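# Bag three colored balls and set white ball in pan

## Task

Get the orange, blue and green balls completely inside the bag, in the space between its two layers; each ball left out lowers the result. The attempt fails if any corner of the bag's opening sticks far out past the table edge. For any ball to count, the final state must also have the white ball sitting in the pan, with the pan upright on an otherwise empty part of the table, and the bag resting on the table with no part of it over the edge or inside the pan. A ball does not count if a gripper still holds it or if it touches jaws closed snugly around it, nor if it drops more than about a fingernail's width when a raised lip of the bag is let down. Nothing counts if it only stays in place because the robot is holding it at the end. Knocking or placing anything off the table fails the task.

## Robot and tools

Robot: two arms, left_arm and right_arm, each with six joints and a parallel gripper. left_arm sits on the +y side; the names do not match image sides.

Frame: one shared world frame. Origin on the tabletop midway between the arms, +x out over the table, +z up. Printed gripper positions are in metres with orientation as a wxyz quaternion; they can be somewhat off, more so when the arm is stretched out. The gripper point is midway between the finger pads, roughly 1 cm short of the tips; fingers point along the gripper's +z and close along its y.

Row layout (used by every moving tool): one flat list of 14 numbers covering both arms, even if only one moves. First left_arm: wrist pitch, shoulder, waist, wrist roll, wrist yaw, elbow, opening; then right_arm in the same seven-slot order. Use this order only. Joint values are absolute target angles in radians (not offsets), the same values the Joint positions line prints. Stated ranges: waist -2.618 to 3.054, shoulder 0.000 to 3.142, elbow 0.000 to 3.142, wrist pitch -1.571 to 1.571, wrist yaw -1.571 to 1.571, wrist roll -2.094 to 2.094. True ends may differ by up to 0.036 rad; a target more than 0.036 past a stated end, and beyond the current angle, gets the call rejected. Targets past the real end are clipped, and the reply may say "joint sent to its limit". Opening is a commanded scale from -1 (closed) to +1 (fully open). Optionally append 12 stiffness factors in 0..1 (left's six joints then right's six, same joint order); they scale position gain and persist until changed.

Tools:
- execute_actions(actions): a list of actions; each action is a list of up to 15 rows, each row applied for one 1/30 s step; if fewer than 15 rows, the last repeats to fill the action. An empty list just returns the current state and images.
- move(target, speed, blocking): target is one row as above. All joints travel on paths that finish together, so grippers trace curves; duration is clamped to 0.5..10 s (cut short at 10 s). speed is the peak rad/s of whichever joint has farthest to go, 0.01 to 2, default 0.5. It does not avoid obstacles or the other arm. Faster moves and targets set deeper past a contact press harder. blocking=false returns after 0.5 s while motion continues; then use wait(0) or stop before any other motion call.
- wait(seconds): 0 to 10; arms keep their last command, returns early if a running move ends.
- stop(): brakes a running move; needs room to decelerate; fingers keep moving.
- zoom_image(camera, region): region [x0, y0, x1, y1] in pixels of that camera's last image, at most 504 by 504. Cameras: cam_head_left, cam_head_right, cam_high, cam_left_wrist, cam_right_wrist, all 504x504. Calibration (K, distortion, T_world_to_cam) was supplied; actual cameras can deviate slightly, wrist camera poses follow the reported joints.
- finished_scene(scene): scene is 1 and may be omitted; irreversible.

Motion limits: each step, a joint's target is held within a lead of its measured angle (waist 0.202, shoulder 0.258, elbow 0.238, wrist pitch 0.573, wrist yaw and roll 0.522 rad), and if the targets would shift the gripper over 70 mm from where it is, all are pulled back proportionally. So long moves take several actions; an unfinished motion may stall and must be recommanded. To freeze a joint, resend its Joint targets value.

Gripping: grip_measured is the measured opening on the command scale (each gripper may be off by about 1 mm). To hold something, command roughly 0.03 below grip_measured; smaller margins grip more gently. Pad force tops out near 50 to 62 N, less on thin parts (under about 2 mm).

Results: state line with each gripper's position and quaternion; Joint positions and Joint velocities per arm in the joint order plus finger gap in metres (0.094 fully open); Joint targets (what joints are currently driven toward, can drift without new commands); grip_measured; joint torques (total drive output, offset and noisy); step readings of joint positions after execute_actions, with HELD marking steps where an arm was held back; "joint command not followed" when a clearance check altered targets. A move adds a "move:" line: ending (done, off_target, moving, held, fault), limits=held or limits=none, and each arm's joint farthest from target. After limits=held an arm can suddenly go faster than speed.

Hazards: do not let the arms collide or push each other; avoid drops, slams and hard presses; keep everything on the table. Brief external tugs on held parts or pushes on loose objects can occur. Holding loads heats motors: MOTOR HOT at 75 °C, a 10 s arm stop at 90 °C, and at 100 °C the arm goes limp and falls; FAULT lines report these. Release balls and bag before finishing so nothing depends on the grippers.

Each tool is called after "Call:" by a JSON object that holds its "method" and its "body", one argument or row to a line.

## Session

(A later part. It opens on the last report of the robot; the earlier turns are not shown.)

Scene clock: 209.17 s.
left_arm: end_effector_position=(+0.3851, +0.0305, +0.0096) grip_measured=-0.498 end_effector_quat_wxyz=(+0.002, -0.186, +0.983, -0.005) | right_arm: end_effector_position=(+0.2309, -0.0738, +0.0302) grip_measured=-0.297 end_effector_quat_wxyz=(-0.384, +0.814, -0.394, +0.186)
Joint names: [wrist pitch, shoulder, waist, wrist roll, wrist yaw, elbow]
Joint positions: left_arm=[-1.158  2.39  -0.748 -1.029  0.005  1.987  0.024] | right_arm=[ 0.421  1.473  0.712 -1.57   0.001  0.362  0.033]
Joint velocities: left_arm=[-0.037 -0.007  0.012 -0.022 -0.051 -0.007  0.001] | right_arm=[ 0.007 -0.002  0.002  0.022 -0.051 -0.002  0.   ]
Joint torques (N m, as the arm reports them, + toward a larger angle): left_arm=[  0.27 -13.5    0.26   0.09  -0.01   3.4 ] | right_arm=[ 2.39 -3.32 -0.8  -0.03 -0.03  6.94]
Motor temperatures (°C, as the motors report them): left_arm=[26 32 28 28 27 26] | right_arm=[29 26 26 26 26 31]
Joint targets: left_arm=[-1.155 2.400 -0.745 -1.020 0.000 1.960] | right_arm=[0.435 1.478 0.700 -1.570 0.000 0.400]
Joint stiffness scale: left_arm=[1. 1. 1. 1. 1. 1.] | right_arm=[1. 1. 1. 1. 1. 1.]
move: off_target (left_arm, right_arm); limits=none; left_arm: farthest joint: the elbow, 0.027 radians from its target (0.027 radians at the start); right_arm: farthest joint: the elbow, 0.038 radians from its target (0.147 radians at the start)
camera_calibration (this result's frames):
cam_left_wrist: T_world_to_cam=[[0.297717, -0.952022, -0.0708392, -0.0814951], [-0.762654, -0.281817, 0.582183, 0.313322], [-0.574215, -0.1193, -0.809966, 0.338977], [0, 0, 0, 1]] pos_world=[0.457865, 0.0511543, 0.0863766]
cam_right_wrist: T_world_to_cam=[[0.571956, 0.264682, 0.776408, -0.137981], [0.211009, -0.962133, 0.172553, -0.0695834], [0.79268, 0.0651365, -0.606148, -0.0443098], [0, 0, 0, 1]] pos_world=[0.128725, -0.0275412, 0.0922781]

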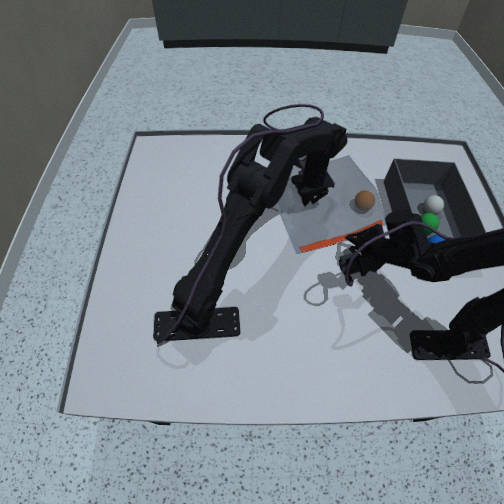

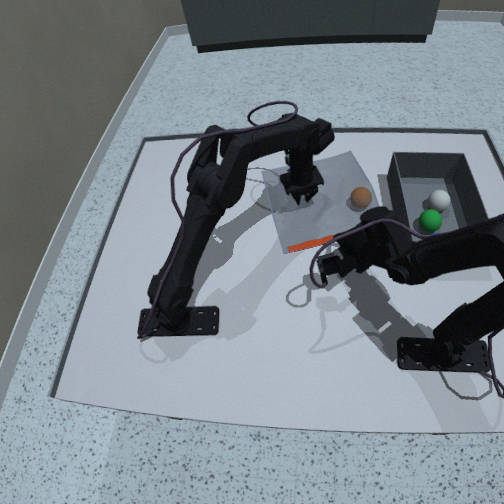

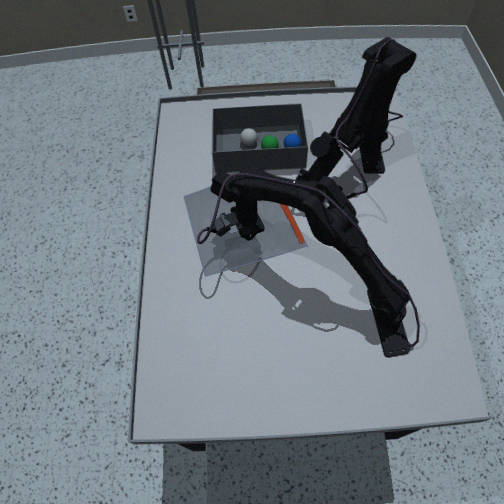

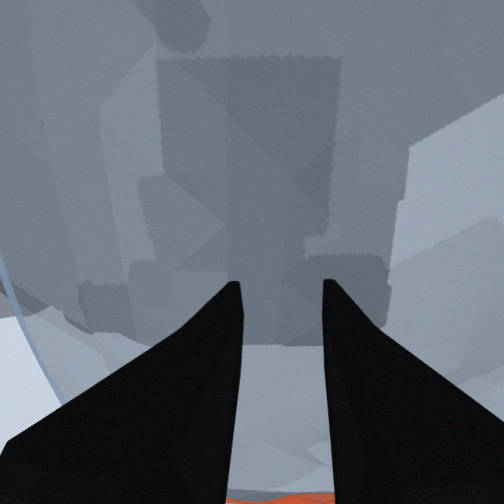

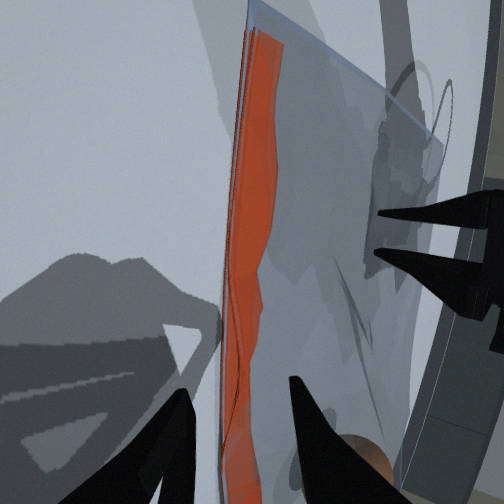

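Call:
{"method": "execute_actions", "body": {
  "actions": [
    [[-1.155,2.40,-0.745,-1.02,0,1.96,-0.5, 0.40,1.478,0.70,-1.57,0,0.40,-0.3]],
    [[-1.155,2.40,-0.745,-1.02,0,1.96,-0.5, 0.38,1.478,0.70,-1.57,0,0.40,-0.3]],
    [[-1.155,2.40,-0.745,-1.02,0,1.96,-0.5, 0.36,1.478,0.70,-1.57,0,0.40,-0.3]],
    [[-1.155,2.40,-0.745,-1.02,0,1.96,-0.5, 0.34,1.478,0.70,-1.57,0,0.40,-0.3]]
  ]
}}

Scene clock: 214.97 s.
left_arm: end_effector_position=(+0.3851, +0.0305, +0.0096) grip_measured=-0.498 end_effector_quat_wxyz=(+0.002, -0.186, +0.983, -0.005) | right_arm: end_effector_position=(+0.2220, -0.0808, +0.0174) grip_measured=-0.297 end_effector_quat_wxyz=(-0.355, +0.827, -0.400, +0.172)
Joint names: [wrist pitch, shoulder, waist, wrist roll, wrist yaw, elbow]
Joint positions: left_arm=[-1.158  2.39  -0.748 -1.029  0.005  1.987  0.024] | right_arm=[ 0.352  1.473  0.712 -1.57   0.001  0.362  0.033]
Joint velocities: left_arm=[-0.007 -0.002 -0.002 -0.007 -0.007 -0.002 -0.   ] | right_arm=[ 0.022 -0.012 -0.012  0.051  0.022  0.002 -0.001]
Joint torques (N m, as the arm reports them, + toward a larger angle): left_arm=[  0.26 -13.53   0.28   0.09  -0.01   3.41] | right_arm=[ 2.02 -3.25 -0.82 -0.03 -0.03  6.9 ]
Motor temperatures (°C, as the motors report them): left_arm=[26 32 28 28 27 26] | right_arm=[29 26 26 26 26 31]
Joint targets: left_arm=[-1.155 2.400 -0.745 -1.020 -0.000 1.960] | right_arm=[0.340 1.478 0.700 -1.570 -0.000 0.400]
Joint stiffness scale: left_arm=[1. 1. 1. 1. 1. 1.] | right_arm=[1. 1. 1. 1. 1. 1.]
Step readings (joint positions; steps 1 to 15: 1st action; 16 to 30: 2nd action; 31 to 45: 3rd action; 46 to 60: 4th action):
0: left_arm=[-1.158 2.390 -0.748 -1.029 0.005 1.987] | right_arm=[0.421 1.473 0.712 -1.570 0.001 0.362]
1: left_arm=[-1.158 2.390 -0.748 -1.029 0.005 1.987] | right_arm=[0.419 1.473 0.712 -1.570 0.001 0.362]
2: left_arm=[-1.158 2.390 -0.748 -1.029 0.005 1.987] | right_arm=[0.418 1.473 0.712 -1.570 0.001 0.362]
4: left_arm=[-1.158 2.390 -0.748 -1.029 0.005 1.987] | right_arm=[0.413 1.473 0.712 -1.570 0.001 0.362]
8: left_arm=[-1.158 2.390 -0.748 -1.029 0.005 1.987] | right_arm=[0.409 1.473 0.712 -1.570 0.001 0.362]
15: left_arm=[-1.158 2.390 -0.748 -1.029 0.005 1.987] | right_arm=[0.408 1.473 0.712 -1.570 0.001 0.362]
16: left_arm=[-1.158 2.390 -0.748 -1.029 0.005 1.987] | right_arm=[0.406 1.473 0.712 -1.570 0.001 0.362]
17: left_arm=[-1.158 2.390 -0.748 -1.029 0.005 1.987] | right_arm=[0.403 1.473 0.712 -1.570 0.001 0.362]
19: left_arm=[-1.158 2.390 -0.748 -1.029 0.005 1.987] | right_arm=[0.396 1.473 0.712 -1.570 0.001 0.362]
23: left_arm=[-1.158 2.390 -0.748 -1.029 0.005 1.987] | right_arm=[0.391 1.473 0.712 -1.570 0.001 0.362]
30: left_arm=[-1.158 2.390 -0.748 -1.029 0.005 1.987] | right_arm=[0.388 1.473 0.712 -1.570 0.001 0.362]
31: left_arm=[-1.158 2.390 -0.748 -1.029 0.005 1.987] | right_arm=[0.386 1.473 0.712 -1.570 0.001 0.362]
32: left_arm=[-1.158 2.390 -0.748 -1.029 0.005 1.987] | right_arm=[0.383 1.473 0.712 -1.570 0.001 0.362]
34: left_arm=[-1.158 2.390 -0.748 -1.029 0.005 1.987] | right_arm=[0.377 1.473 0.712 -1.570 0.001 0.362]
38: left_arm=[-1.158 2.390 -0.748 -1.029 0.005 1.987] | right_arm=[0.371 1.473 0.712 -1.570 0.001 0.362]
45: left_arm=[-1.158 2.390 -0.748 -1.029 0.005 1.987] | right_arm=[0.368 1.473 0.712 -1.570 0.001 0.362]
46: left_arm=[-1.158 2.390 -0.748 -1.029 0.005 1.987] | right_arm=[0.366 1.473 0.712 -1.570 0.001 0.362]
47: left_arm=[-1.158 2.390 -0.748 -1.029 0.005 1.987] | right_arm=[0.363 1.473 0.712 -1.570 0.001 0.362]
49: left_arm=[-1.158 2.390 -0.748 -1.029 0.005 1.987] | right_arm=[0.357 1.473 0.712 -1.570 0.001 0.362]
53: left_arm=[-1.158 2.390 -0.748 -1.029 0.005 1.987] | right_arm=[0.352 1.473 0.712 -1.570 0.001 0.362]
60: Joint positions above
camera_calibration (this result's frames):
cam_left_wrist: T_world_to_cam=[[0.297717, -0.952022, -0.0708392, -0.0814951], [-0.762654, -0.281817, 0.582183, 0.313322], [-0.574215, -0.1193, -0.809966, 0.338977], [0, 0, 0, 1]] pos_world=[0.457865, 0.0511543, 0.0863766]
cam_right_wrist: T_world_to_cam=[[0.61254, 0.296916, 0.732554, -0.126773], [0.221079, -0.954135, 0.201867, -0.0743842], [0.758893, 0.0383012, -0.650088, -0.038466], [0, 0, 0, 1]] pos_world=[0.12329, -0.0318584, 0.0828774]

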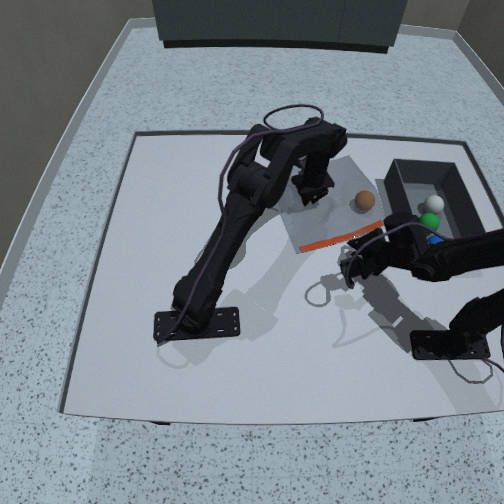

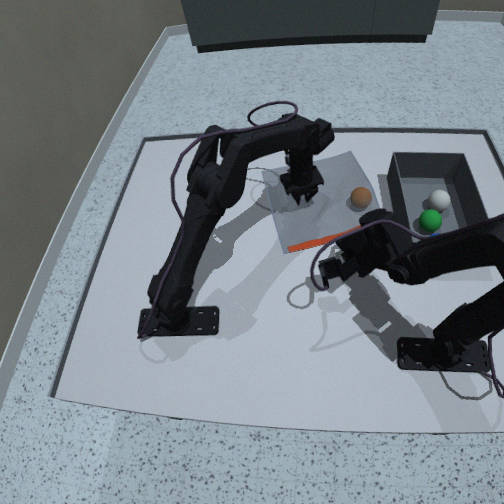

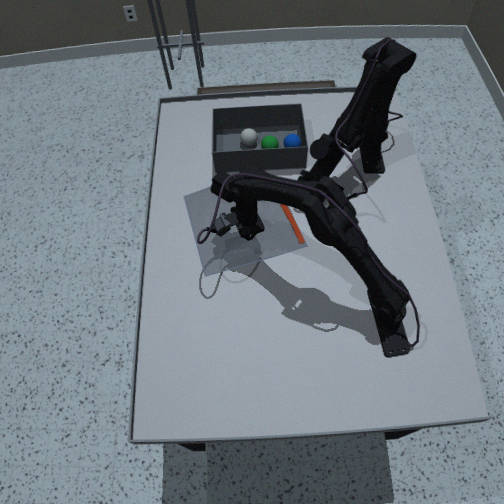

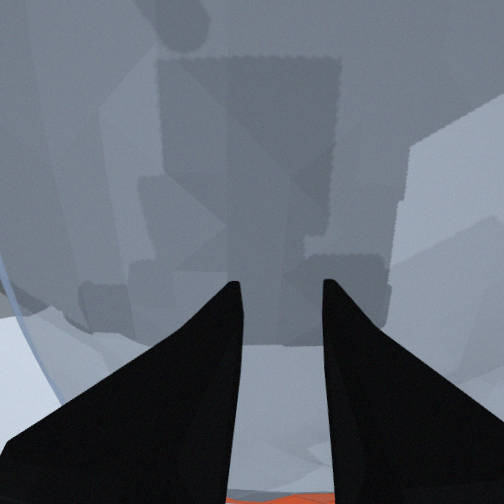

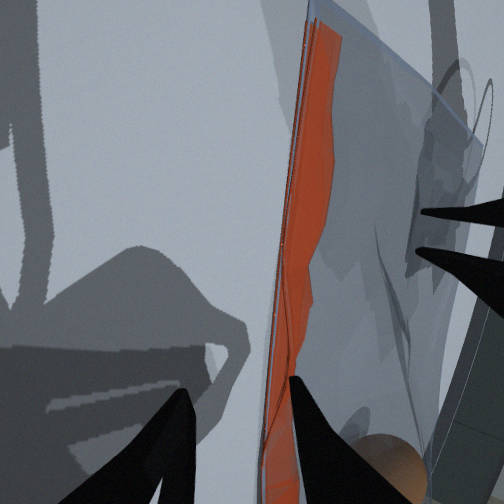

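Call:
{"method": "move", "body": {
  "target": [-1.155,2.40,-0.745,-1.02,0,1.96,-0.5, 0.437,1.581,0.673,-1.57,0,0.473,-0.3],
  "speed": 0.08
}}

Call:
{"method": "zoom_image", "body": {
  "camera": "cam_right_wrist",
  "region": [120, 280, 344, 504]
}}

Scene clock: 222.80 s.
left_arm: end_effector_position=(+0.3851, +0.0305, +0.0096) grip_measured=-0.497 end_effector_quat_wxyz=(+0.002, -0.186, +0.983, -0.005) | right_arm: end_effector_position=(+0.2503, -0.0708, +0.0217) grip_measured=-0.297 end_effector_quat_wxyz=(-0.370, +0.814, -0.407, +0.185)
Joint names: [wrist pitch, shoulder, waist, wrist roll, wrist yaw, elbow]
Joint positions: left_arm=[-1.158  2.39  -0.748 -1.029  0.005  1.987  0.024] | right_arm=[ 0.423  1.576  0.686 -1.57   0.001  0.436  0.033]
Joint velocities: left_arm=[-0.022  0.007  0.007 -0.066 -0.007 -0.002  0.001] | right_arm=[-0.022 -0.007 -0.007 -0.022  0.022 -0.017  0.001]
Joint torques (N m, as the arm reports them, + toward a larger angle): left_arm=[  0.25 -13.58   0.22   0.09  -0.02   3.28] | right_arm=[ 2.35 -3.99 -0.83 -0.02 -0.03  6.76]
Motor temperatures (°C, as the motors report them): left_arm=[26 33 28 28 27 26] | right_arm=[29 26 26 26 26 31]
Joint targets: left_arm=[-1.155 2.400 -0.745 -1.020 -0.000 1.960] | right_arm=[0.437 1.581 0.673 -1.570 0.000 0.473]
Joint stiffness scale: left_arm=[1. 1. 1. 1. 1. 1.] | right_arm=[1. 1. 1. 1. 1. 1.]
move: off_target (left_arm, right_arm); limits=none; left_arm: farthest joint: the elbow, 0.027 radians from its target (0.027 radians at the start); right_arm: farthest joint: the elbow, 0.037 radians from its target (0.111 radians at the start)
camera_calibration (this result's frames):
cam_left_wrist: T_world_to_cam=[[0.297717, -0.952022, -0.0708392, -0.0814951], [-0.762654, -0.281817, 0.582183, 0.313322], [-0.574215, -0.1193, -0.809966, 0.338977], [0, 0, 0, 1]] pos_world=[0.457865, 0.0511543, 0.0863766]
cam_right_wrist: T_world_to_cam=[[0.595216, 0.26164, 0.759778, -0.149001], [0.189051, -0.964563, 0.184057, -0.0642666], [0.781011, 0.0340832, -0.623587, -0.0639702], [0, 0, 0, 1]] pos_world=[0.150799, -0.0208243, 0.0851453]

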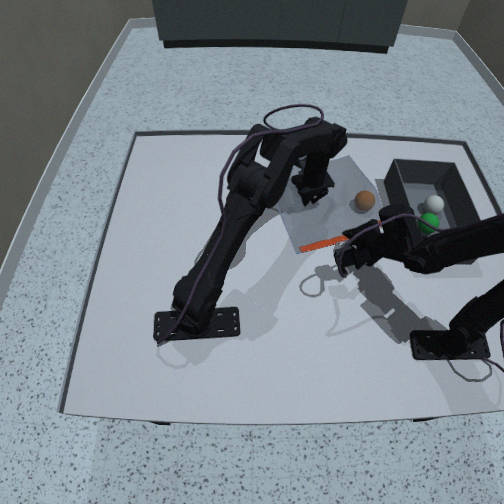

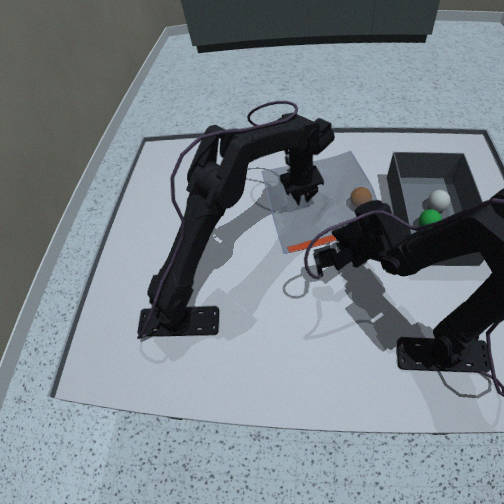

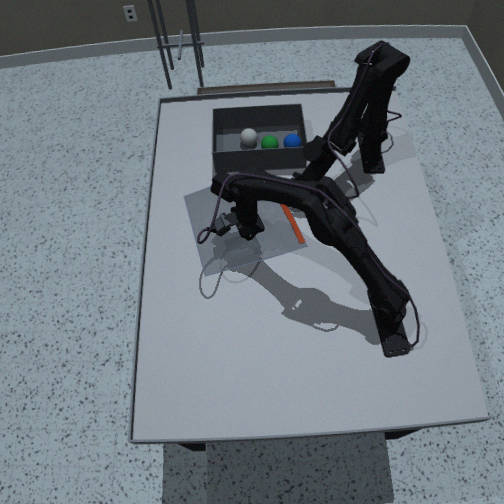

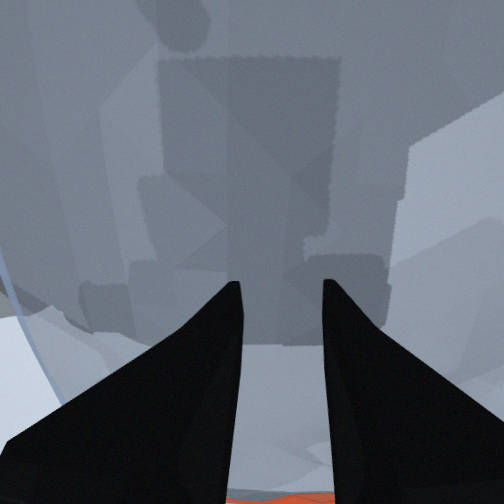

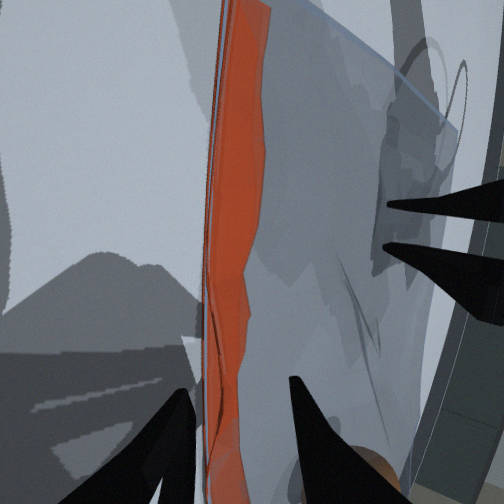

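Region (120, 280, 344, 504) of cam_right_wrist's 504x504 image, scaled by 2.250, with more detail than that image has.

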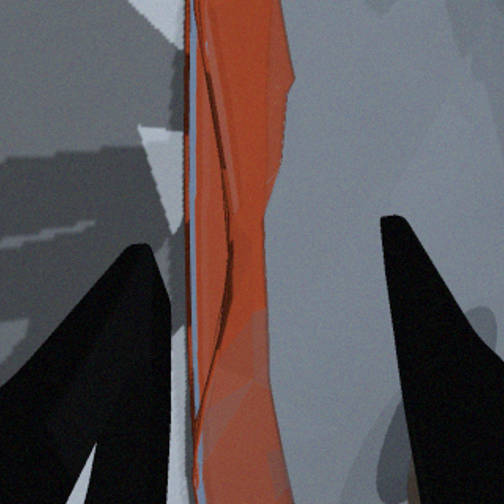

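Call:
{"method": "move", "body": {
  "target": [-1.155,2.40,-0.745,-1.02,0,1.96,-0.5, 0.412,1.654,0.673,-1.57,0,0.549,-0.3],
  "speed": 0.05
}}

Call:
{"method": "zoom_image", "body": {
  "camera": "cam_right_wrist",
  "region": [100, 280, 324, 504]
}}

Scene clock: 230.33 s.
left_arm: end_effector_position=(+0.3851, +0.0305, +0.0096) grip_measured=-0.498 end_effector_quat_wxyz=(+0.002, -0.186, +0.983, -0.005) | right_arm: end_effector_position=(+0.2658, -0.0592, +0.0207) grip_measured=-0.297 end_effector_quat_wxyz=(-0.369, +0.814, -0.407, +0.185)
Joint names: [wrist pitch, shoulder, waist, wrist roll, wrist yaw, elbow]
Joint positions: left_arm=[-1.158  2.39  -0.748 -1.029  0.005  1.987  0.024] | right_arm=[ 0.419  1.649  0.686 -1.57   0.001  0.511  0.033]
Joint velocities: left_arm=[-0.037  0.002  0.007 -0.066  0.051 -0.002 -0.   ] | right_arm=[-0.051  0.012  0.002 -0.051  0.037  0.012 -0.001]
Joint torques (N m, as the arm reports them, + toward a larger angle): left_arm=[  0.21 -13.64   0.14   0.09  -0.01   3.31] | right_arm=[ 2.14 -4.62 -0.84 -0.02 -0.03  6.81]
Motor temperatures (°C, as the motors report them): left_arm=[26 33 28 28 27 26] | right_arm=[29 26 26 26 26 31]
Joint targets: left_arm=[-1.155 2.400 -0.745 -1.020 -0.000 1.960] | right_arm=[0.412 1.654 0.673 -1.570 -0.000 0.549]
Joint stiffness scale: left_arm=[1. 1. 1. 1. 1. 1.] | right_arm=[1. 1. 1. 1. 1. 1.]
move: off_target (left_arm, right_arm); limits=none; left_arm: farthest joint: the elbow, 0.027 radians from its target (0.027 radians at the start); right_arm: farthest joint: the elbow, 0.038 radians from its target (0.113 radians at the start)
camera_calibration (this result's frames):
cam_left_wrist: T_world_to_cam=[[0.297717, -0.952022, -0.0708392, -0.0814951], [-0.762654, -0.281817, 0.582183, 0.313322], [-0.574215, -0.1193, -0.809966, 0.338977], [0, 0, 0, 1]] pos_world=[0.457865, 0.0511543, 0.0863766]
cam_right_wrist: T_world_to_cam=[[0.596605, 0.262684, 0.758327, -0.160795], [0.189389, -0.96431, 0.185037, -0.055914], [0.779868, 0.0332246, -0.625061, -0.0767259], [0, 0, 0, 1]] pos_world=[0.166357, -0.00913093, 0.0843229]

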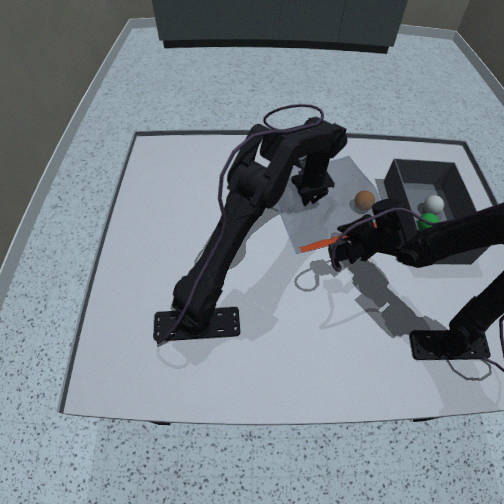

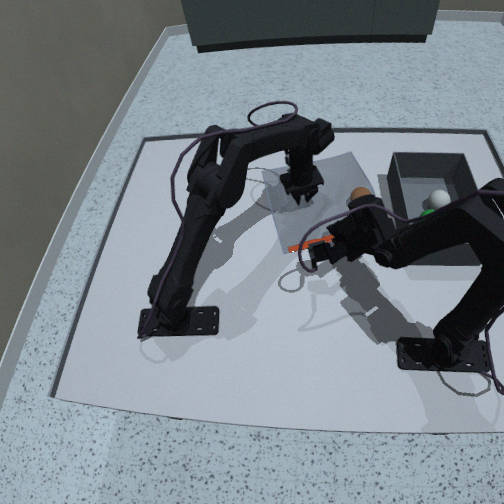

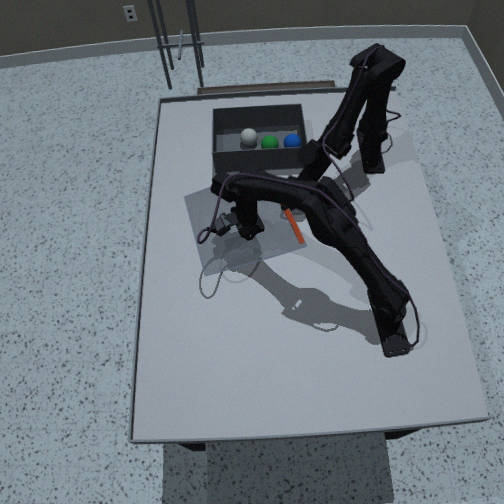

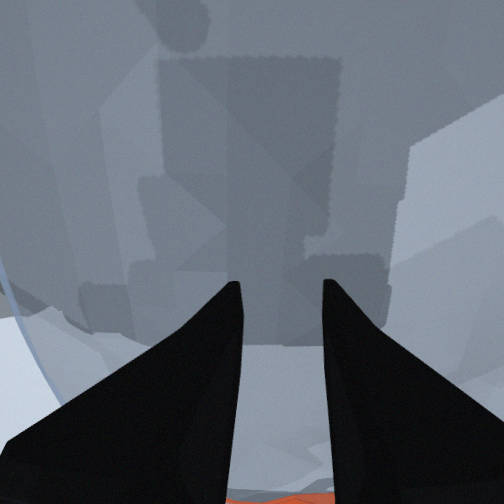

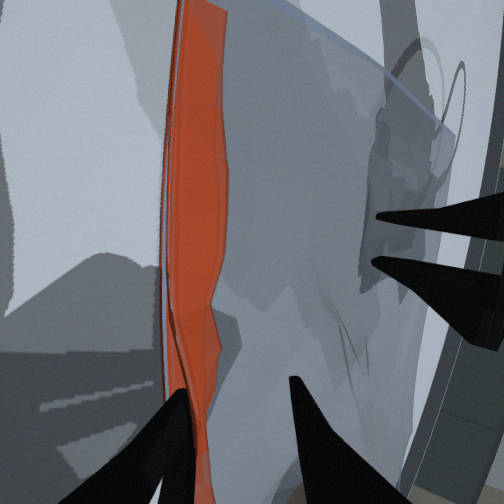

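Region (100, 280, 324, 504) of cam_right_wrist's 504x504 image, scaled by 2.250, with more detail than that image has.

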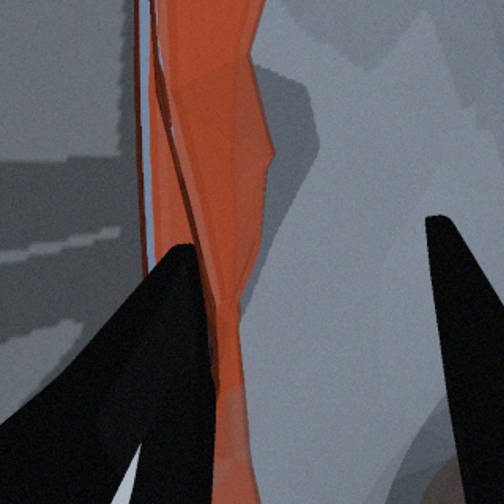

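Call:
{"method": "move", "body": {
  "target": [-1.155,2.40,-0.745,-1.02,0,1.96,-0.5, 0.39,1.733,0.673,-1.57,0,0.65,-0.3],
  "speed": 0.06
}}

Scene clock: 241.83 s.
left_arm: end_effector_position=(+0.3874, +0.0290, +0.0098) grip_measured=-0.498 end_effector_quat_wxyz=(+0.006, -0.185, +0.983, -0.009) | right_arm: end_effector_position=(+0.2854, -0.0444, +0.0210) grip_measured=-0.297 end_effector_quat_wxyz=(-0.368, +0.815, -0.408, +0.184)
Joint names: [wrist pitch, shoulder, waist, wrist roll, wrist yaw, elbow]
Joint positions: left_arm=[-1.147  2.389 -0.748 -1.028  0.003  1.987  0.024] | right_arm=[ 0.396  1.729  0.686 -1.57   0.001  0.612  0.033]
Joint velocities: left_arm=[-0.022 -0.012 -0.002 -0.022 -0.022  0.012 -0.001] | right_arm=[ 0.051  0.012 -0.007 -0.037  0.022  0.002  0.   ]
Joint torques (N m, as the arm reports them, + toward a larger angle): left_arm=[  0.14 -13.53   0.19   0.09  -0.02   3.33] | right_arm=[ 2.16 -5.38 -0.83 -0.03 -0.03  6.91]
Motor temperatures (°C, as the motors report them): left_arm=[26 33 28 28 27 26] | right_arm=[30 27 26 26 26 32]
Joint targets: left_arm=[-1.155 2.400 -0.745 -1.020 -0.000 1.960] | right_arm=[0.390 1.733 0.673 -1.570 -0.000 0.650]
Joint stiffness scale: left_arm=[1. 1. 1. 1. 1. 1.] | right_arm=[1. 1. 1. 1. 1. 1.]
move: off_target (left_arm, right_arm); limits=none; left_arm: farthest joint: the elbow, 0.027 radians from its target (0.027 radians at the start); right_arm: farthest joint: the elbow, 0.038 radians from its target (0.139 radians at the start)
camera_calibration (this result's frames):
cam_left_wrist: T_world_to_cam=[[0.29768, -0.952626, -0.0623757, -0.0836541], [-0.768661, -0.277917, 0.576128, 0.316868], [-0.566169, -0.123556, -0.814976, 0.337392], [0, 0, 0, 1]] pos_world=[0.459487, 0.0500589, 0.0871919]
cam_right_wrist: T_world_to_cam=[[0.598025, 0.264224, 0.756671, -0.176918], [0.189996, -0.963921, 0.186433, -0.0456288], [0.778632, 0.0322731, -0.626651, -0.0920239], [0, 0, 0, 1]] pos_world=[0.186124, 0.00573327, 0.0847087]

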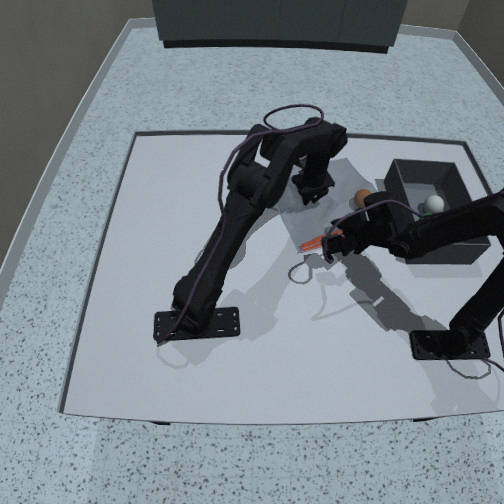

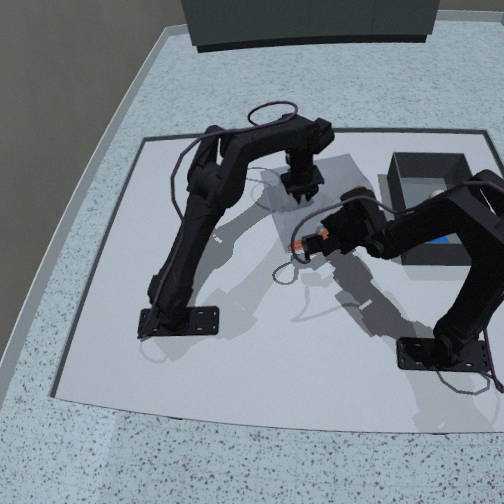

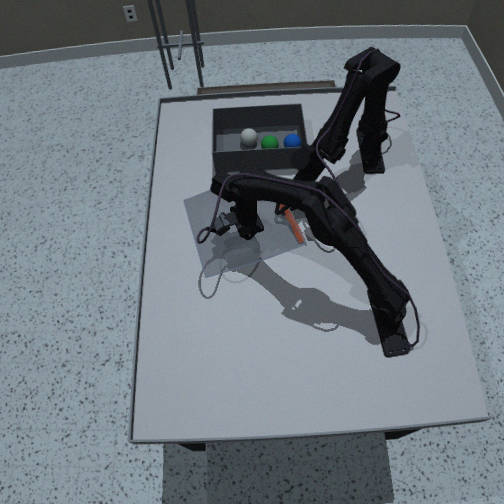

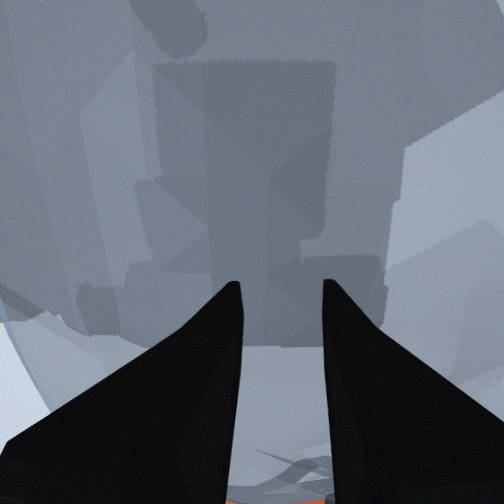

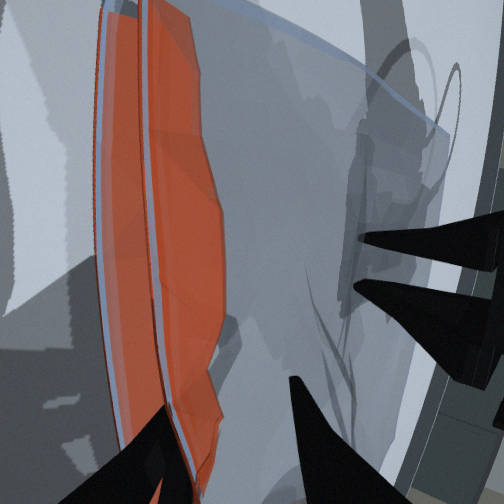

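Call:
{"method": "move", "body": {
  "target": [-1.155,2.40,-0.745,-1.02,0,1.96,-0.5, 0.39,1.733,0.673,-1.57,0,0.65,-1],
  "speed": 0.06
}}

Scene clock: 252.27 s.
left_arm: end_effector_position=(+0.3874, +0.0290, +0.0098) grip_measured=-0.498 end_effector_quat_wxyz=(+0.006, -0.185, +0.983, -0.009) | right_arm: end_effector_position=(+0.2854, -0.0444, +0.0210) grip_measured=-0.977 end_effector_quat_wxyz=(-0.368, +0.815, -0.408, +0.184)
Joint names: [wrist pitch, shoulder, waist, wrist roll, wrist yaw, elbow]
Joint positions: left_arm=[-1.147  2.389 -0.748 -1.028  0.003  1.987  0.024] | right_arm=[ 0.395  1.729  0.686 -1.57   0.001  0.612  0.001]
Joint velocities: left_arm=[-0.022 -0.012  0.007 -0.095  0.051  0.002  0.   ] | right_arm=[-0.022 -0.012  0.007 -0.007  0.007  0.022  0.   ]
Joint torques (N m, as the arm reports them, + toward a larger angle): left_arm=[  0.16 -13.55   0.2    0.09  -0.02   3.34] | right_arm=[ 2.14 -5.38 -0.84 -0.02 -0.03  6.89]
Motor temperatures (°C, as the motors report them): left_arm=[26 33 28 28 27 26] | right_arm=[30 27 26 26 26 32]
Joint targets: left_arm=[-1.155 2.400 -0.745 -1.020 0.000 1.960] | right_arm=[0.390 1.733 0.673 -1.570 -0.000 0.650]
Joint stiffness scale: left_arm=[1. 1. 1. 1. 1. 1.] | right_arm=[1. 1. 1. 1. 1. 1.]
move: off_target (left_arm, right_arm); limits=none; left_arm: farthest joint: the elbow, 0.027 radians from its target (0.027 radians at the start); right_arm: farthest joint: the elbow, 0.038 radians from its target (0.038 radians at the start)
camera_calibration (this result's frames):
cam_left_wrist: T_world_to_cam=[[0.29768, -0.952626, -0.0623757, -0.0836541], [-0.768661, -0.277917, 0.576128, 0.316868], [-0.566169, -0.123556, -0.814976, 0.337392], [0, 0, 0, 1]] pos_world=[0.459487, 0.0500589, 0.0871919]
cam_right_wrist: T_world_to_cam=[[0.598256, 0.264397, 0.756428, -0.176877], [0.190053, -0.963879, 0.186596, -0.0456601], [0.77844, 0.0321294, -0.626896, -0.0919749], [0, 0, 0, 1]] pos_world=[0.186093, 0.00571017, 0.0846564]

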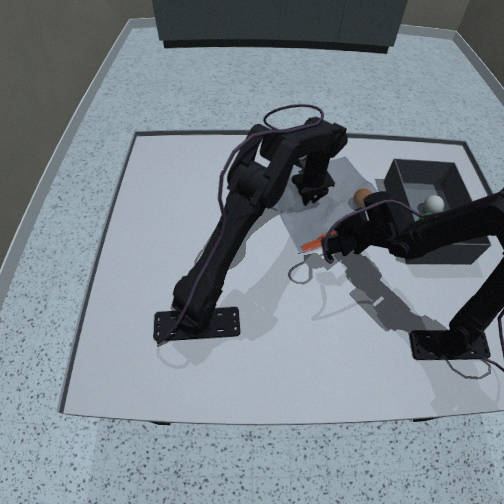

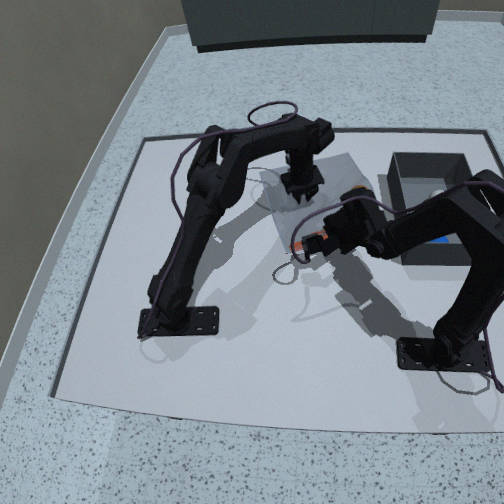

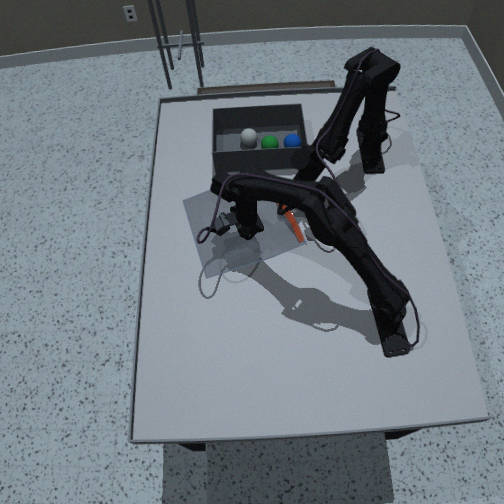

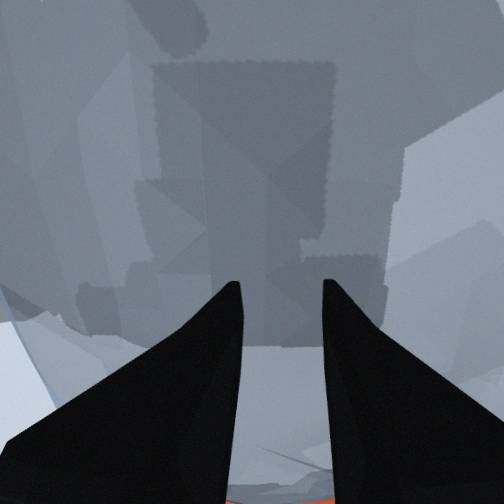

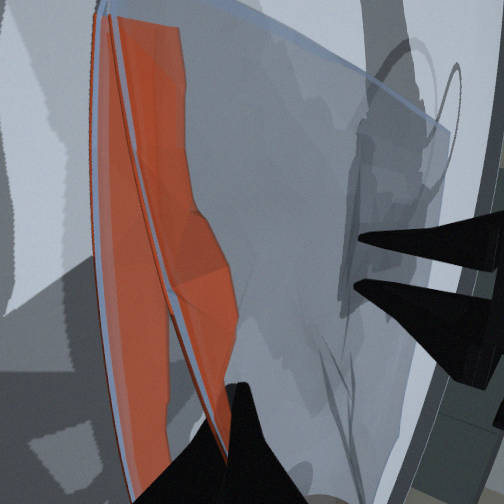

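Call:
{"method": "move", "body": {
  "target": [-1.4,2.2,-0.6,-1.02,0,2.1,-0.5, 0.39,1.733,0.673,-1.57,0,0.65,-1],
  "speed": 0.4
}}

Call:
{"method": "move", "body": {
  "target": [-1.4,1.9,0.1,-1.02,0,1.8,-0.5, 0.14,1.555,0.673,-1.57,0,0.738,-1],
  "speed": 0.35
}}

Scene clock: 258.97 s.
left_arm: end_effector_position=(+0.4036, +0.0966, +0.1109) grip_measured=-0.498 end_effector_quat_wxyz=(+0.021, -0.255, +0.966, -0.023) | right_arm: end_effector_position=(+0.2854, -0.0444, +0.0210) grip_measured=-0.977 end_effector_quat_wxyz=(-0.368, +0.815, -0.408, +0.184)
Joint names: [wrist pitch, shoulder, waist, wrist roll, wrist yaw, elbow]
Joint positions: left_arm=[-1.381  2.209 -0.604 -1.028  0.005  2.081  0.024] | right_arm=[ 0.395  1.729  0.686 -1.57   0.001  0.612  0.001]
Joint velocities: left_arm=[-0.081 -0.017  0.007  0.022 -0.081 -0.007 -0.001] | right_arm=[ 0.007 -0.022  0.012  0.037  0.007  0.017 -0.   ]
Joint torques (N m, as the arm reports them, + toward a larger angle): left_arm=[  0.11 -14.04   0.21   0.09  -0.04   6.95] | right_arm=[ 2.13 -5.39 -0.84 -0.02 -0.03  6.89]
Motor temperatures (°C, as the motors report them): left_arm=[26 33 28 28 27 26] | right_arm=[30 27 26 26 26 32]
Joint targets: left_arm=[-1.400 2.200 -0.600 -1.020 -0.000 2.100] | right_arm=[0.390 1.733 0.673 -1.570 0.000 0.650]
Joint stiffness scale: left_arm=[1. 1. 1. 1. 1. 1.] | right_arm=[1. 1. 1. 1. 1. 1.]
move: off_target (right_arm); limits=none; left_arm: farthest joint: the elbow, 0.019 radians from its target (0.113 radians at the start); right_arm: farthest joint: the elbow, 0.038 radians from its target (0.038 radians at the start)
camera_calibration (this result's frames):
cam_left_wrist: T_world_to_cam=[[0.432992, -0.900949, -0.0284409, -0.0811921], [-0.740366, -0.37346, 0.558915, 0.289526], [-0.514175, -0.220949, -0.828737, 0.42725], [0, 0, 0, 1]] pos_world=[0.469192, 0.129377, 0.189948]
cam_right_wrist: T_world_to_cam=[[0.598256, 0.264397, 0.756428, -0.176877], [0.190053, -0.963879, 0.186596, -0.0456601], [0.77844, 0.0321294, -0.626896, -0.0919749], [0, 0, 0, 1]] pos_world=[0.186093, 0.00571017, 0.0846564]

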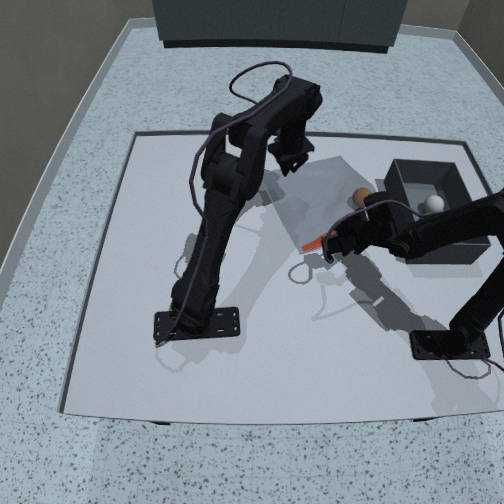

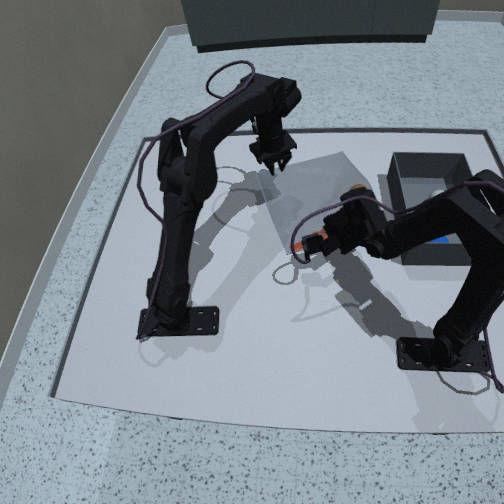

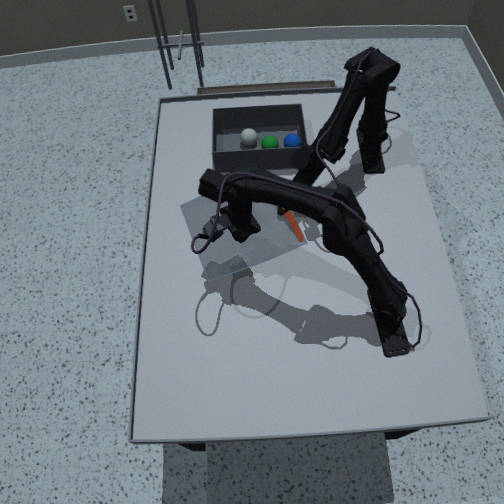

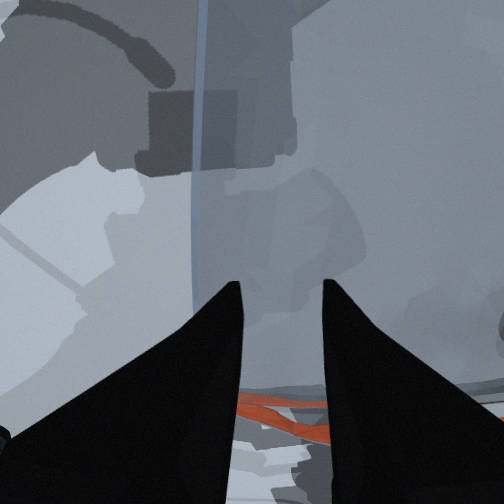

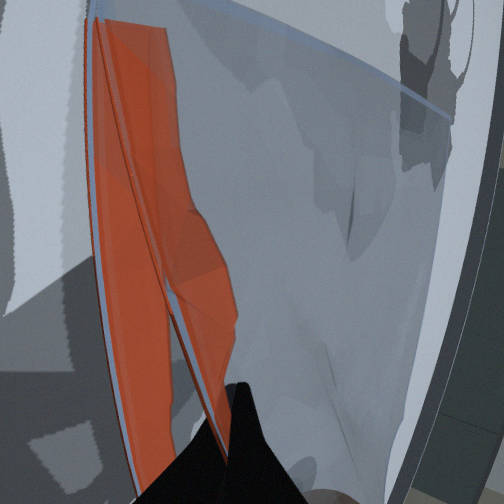

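Scene clock: 261.60 s.
left_arm: end_effector_position=(+0.3900, +0.3854, +0.1524) grip_measured=-0.498 end_effector_quat_wxyz=(+0.035, -0.572, +0.819, -0.018) | right_arm: end_effector_position=(+0.2855, -0.0443, +0.0667) grip_measured=-0.978 end_effector_quat_wxyz=(-0.365, +0.817, -0.408, +0.183)
Joint names: [wrist pitch, shoulder, waist, wrist roll, wrist yaw, elbow]
Joint positions: left_arm=[-1.384  1.92   0.098 -1.028  0.005  1.812  0.024] | right_arm=[ 0.147  1.577  0.686 -1.57   0.001  0.699  0.001]
Joint velocities: left_arm=[-0.007 -0.002 -0.007  0.007  0.051  0.002 -0.001] | right_arm=[ 0.007 -0.007 -0.017 -0.037  0.037  0.002  0.   ]
Joint torques (N m, as the arm reports them, + toward a larger angle): left_arm=[  0.19 -12.41   0.09   0.08  -0.04   4.54] | right_arm=[ 2.12 -6.76 -0.84 -0.02 -0.03  7.64]
Motor temperatures (°C, as the motors report them): left_arm=[26 34 28 28 27 26] | right_arm=[30 27 26 26 26 32]
Joint targets: left_arm=[-1.400 1.900 0.100 -1.020 -0.000 1.800] | right_arm=[0.140 1.555 0.673 -1.570 -0.000 0.738]
Joint stiffness scale: left_arm=[1. 1. 1. 1. 1. 1.] | right_arm=[1. 1. 1. 1. 1. 1.]
move: off_target (right_arm); limits=none; left_arm: farthest joint: the shoulder, 0.020 radians from its target (0.309 radians at the start); right_arm: farthest joint: the elbow, 0.039 radians from its target (0.126 radians at the start)
camera_calibration (this result's frames):
cam_left_wrist: T_world_to_cam=[[0.912728, -0.408325, -0.0140769, -0.193045], [-0.333772, -0.765064, 0.550703, 0.357696], [-0.235636, -0.497944, -0.834582, 0.517463], [0, 0, 0, 1]] pos_world=[0.41752, 0.452502, 0.232163]
cam_right_wrist: T_world_to_cam=[[0.603084, 0.268026, 0.7513, -0.212439], [0.191259, -0.962972, 0.190012, -0.0546827], [0.774409, 0.0290997, -0.632015, -0.062002], [0, 0, 0, 1]] pos_world=[0.186592, 0.0060855, 0.13081]

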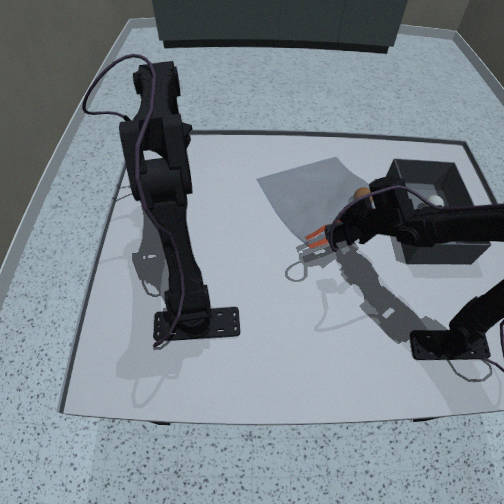

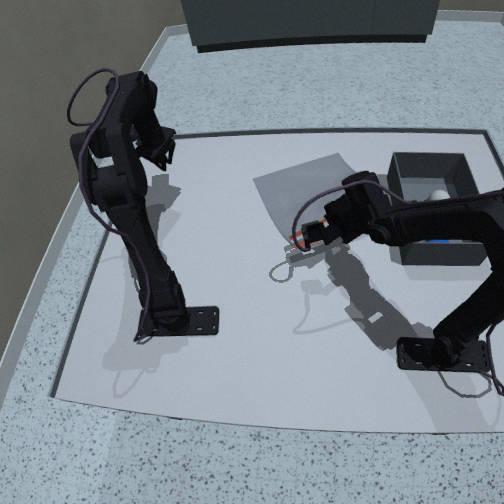

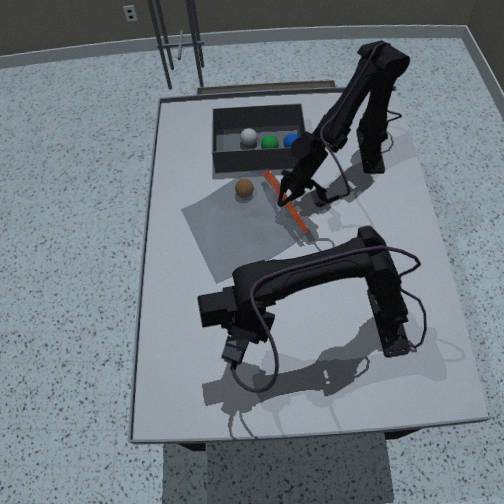

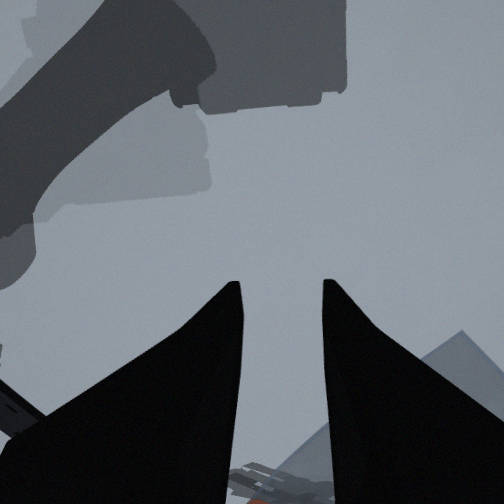

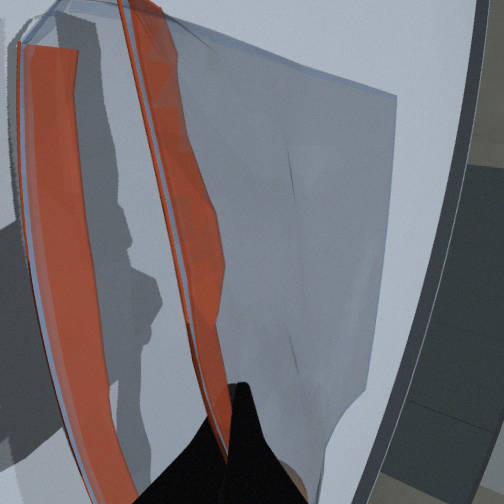

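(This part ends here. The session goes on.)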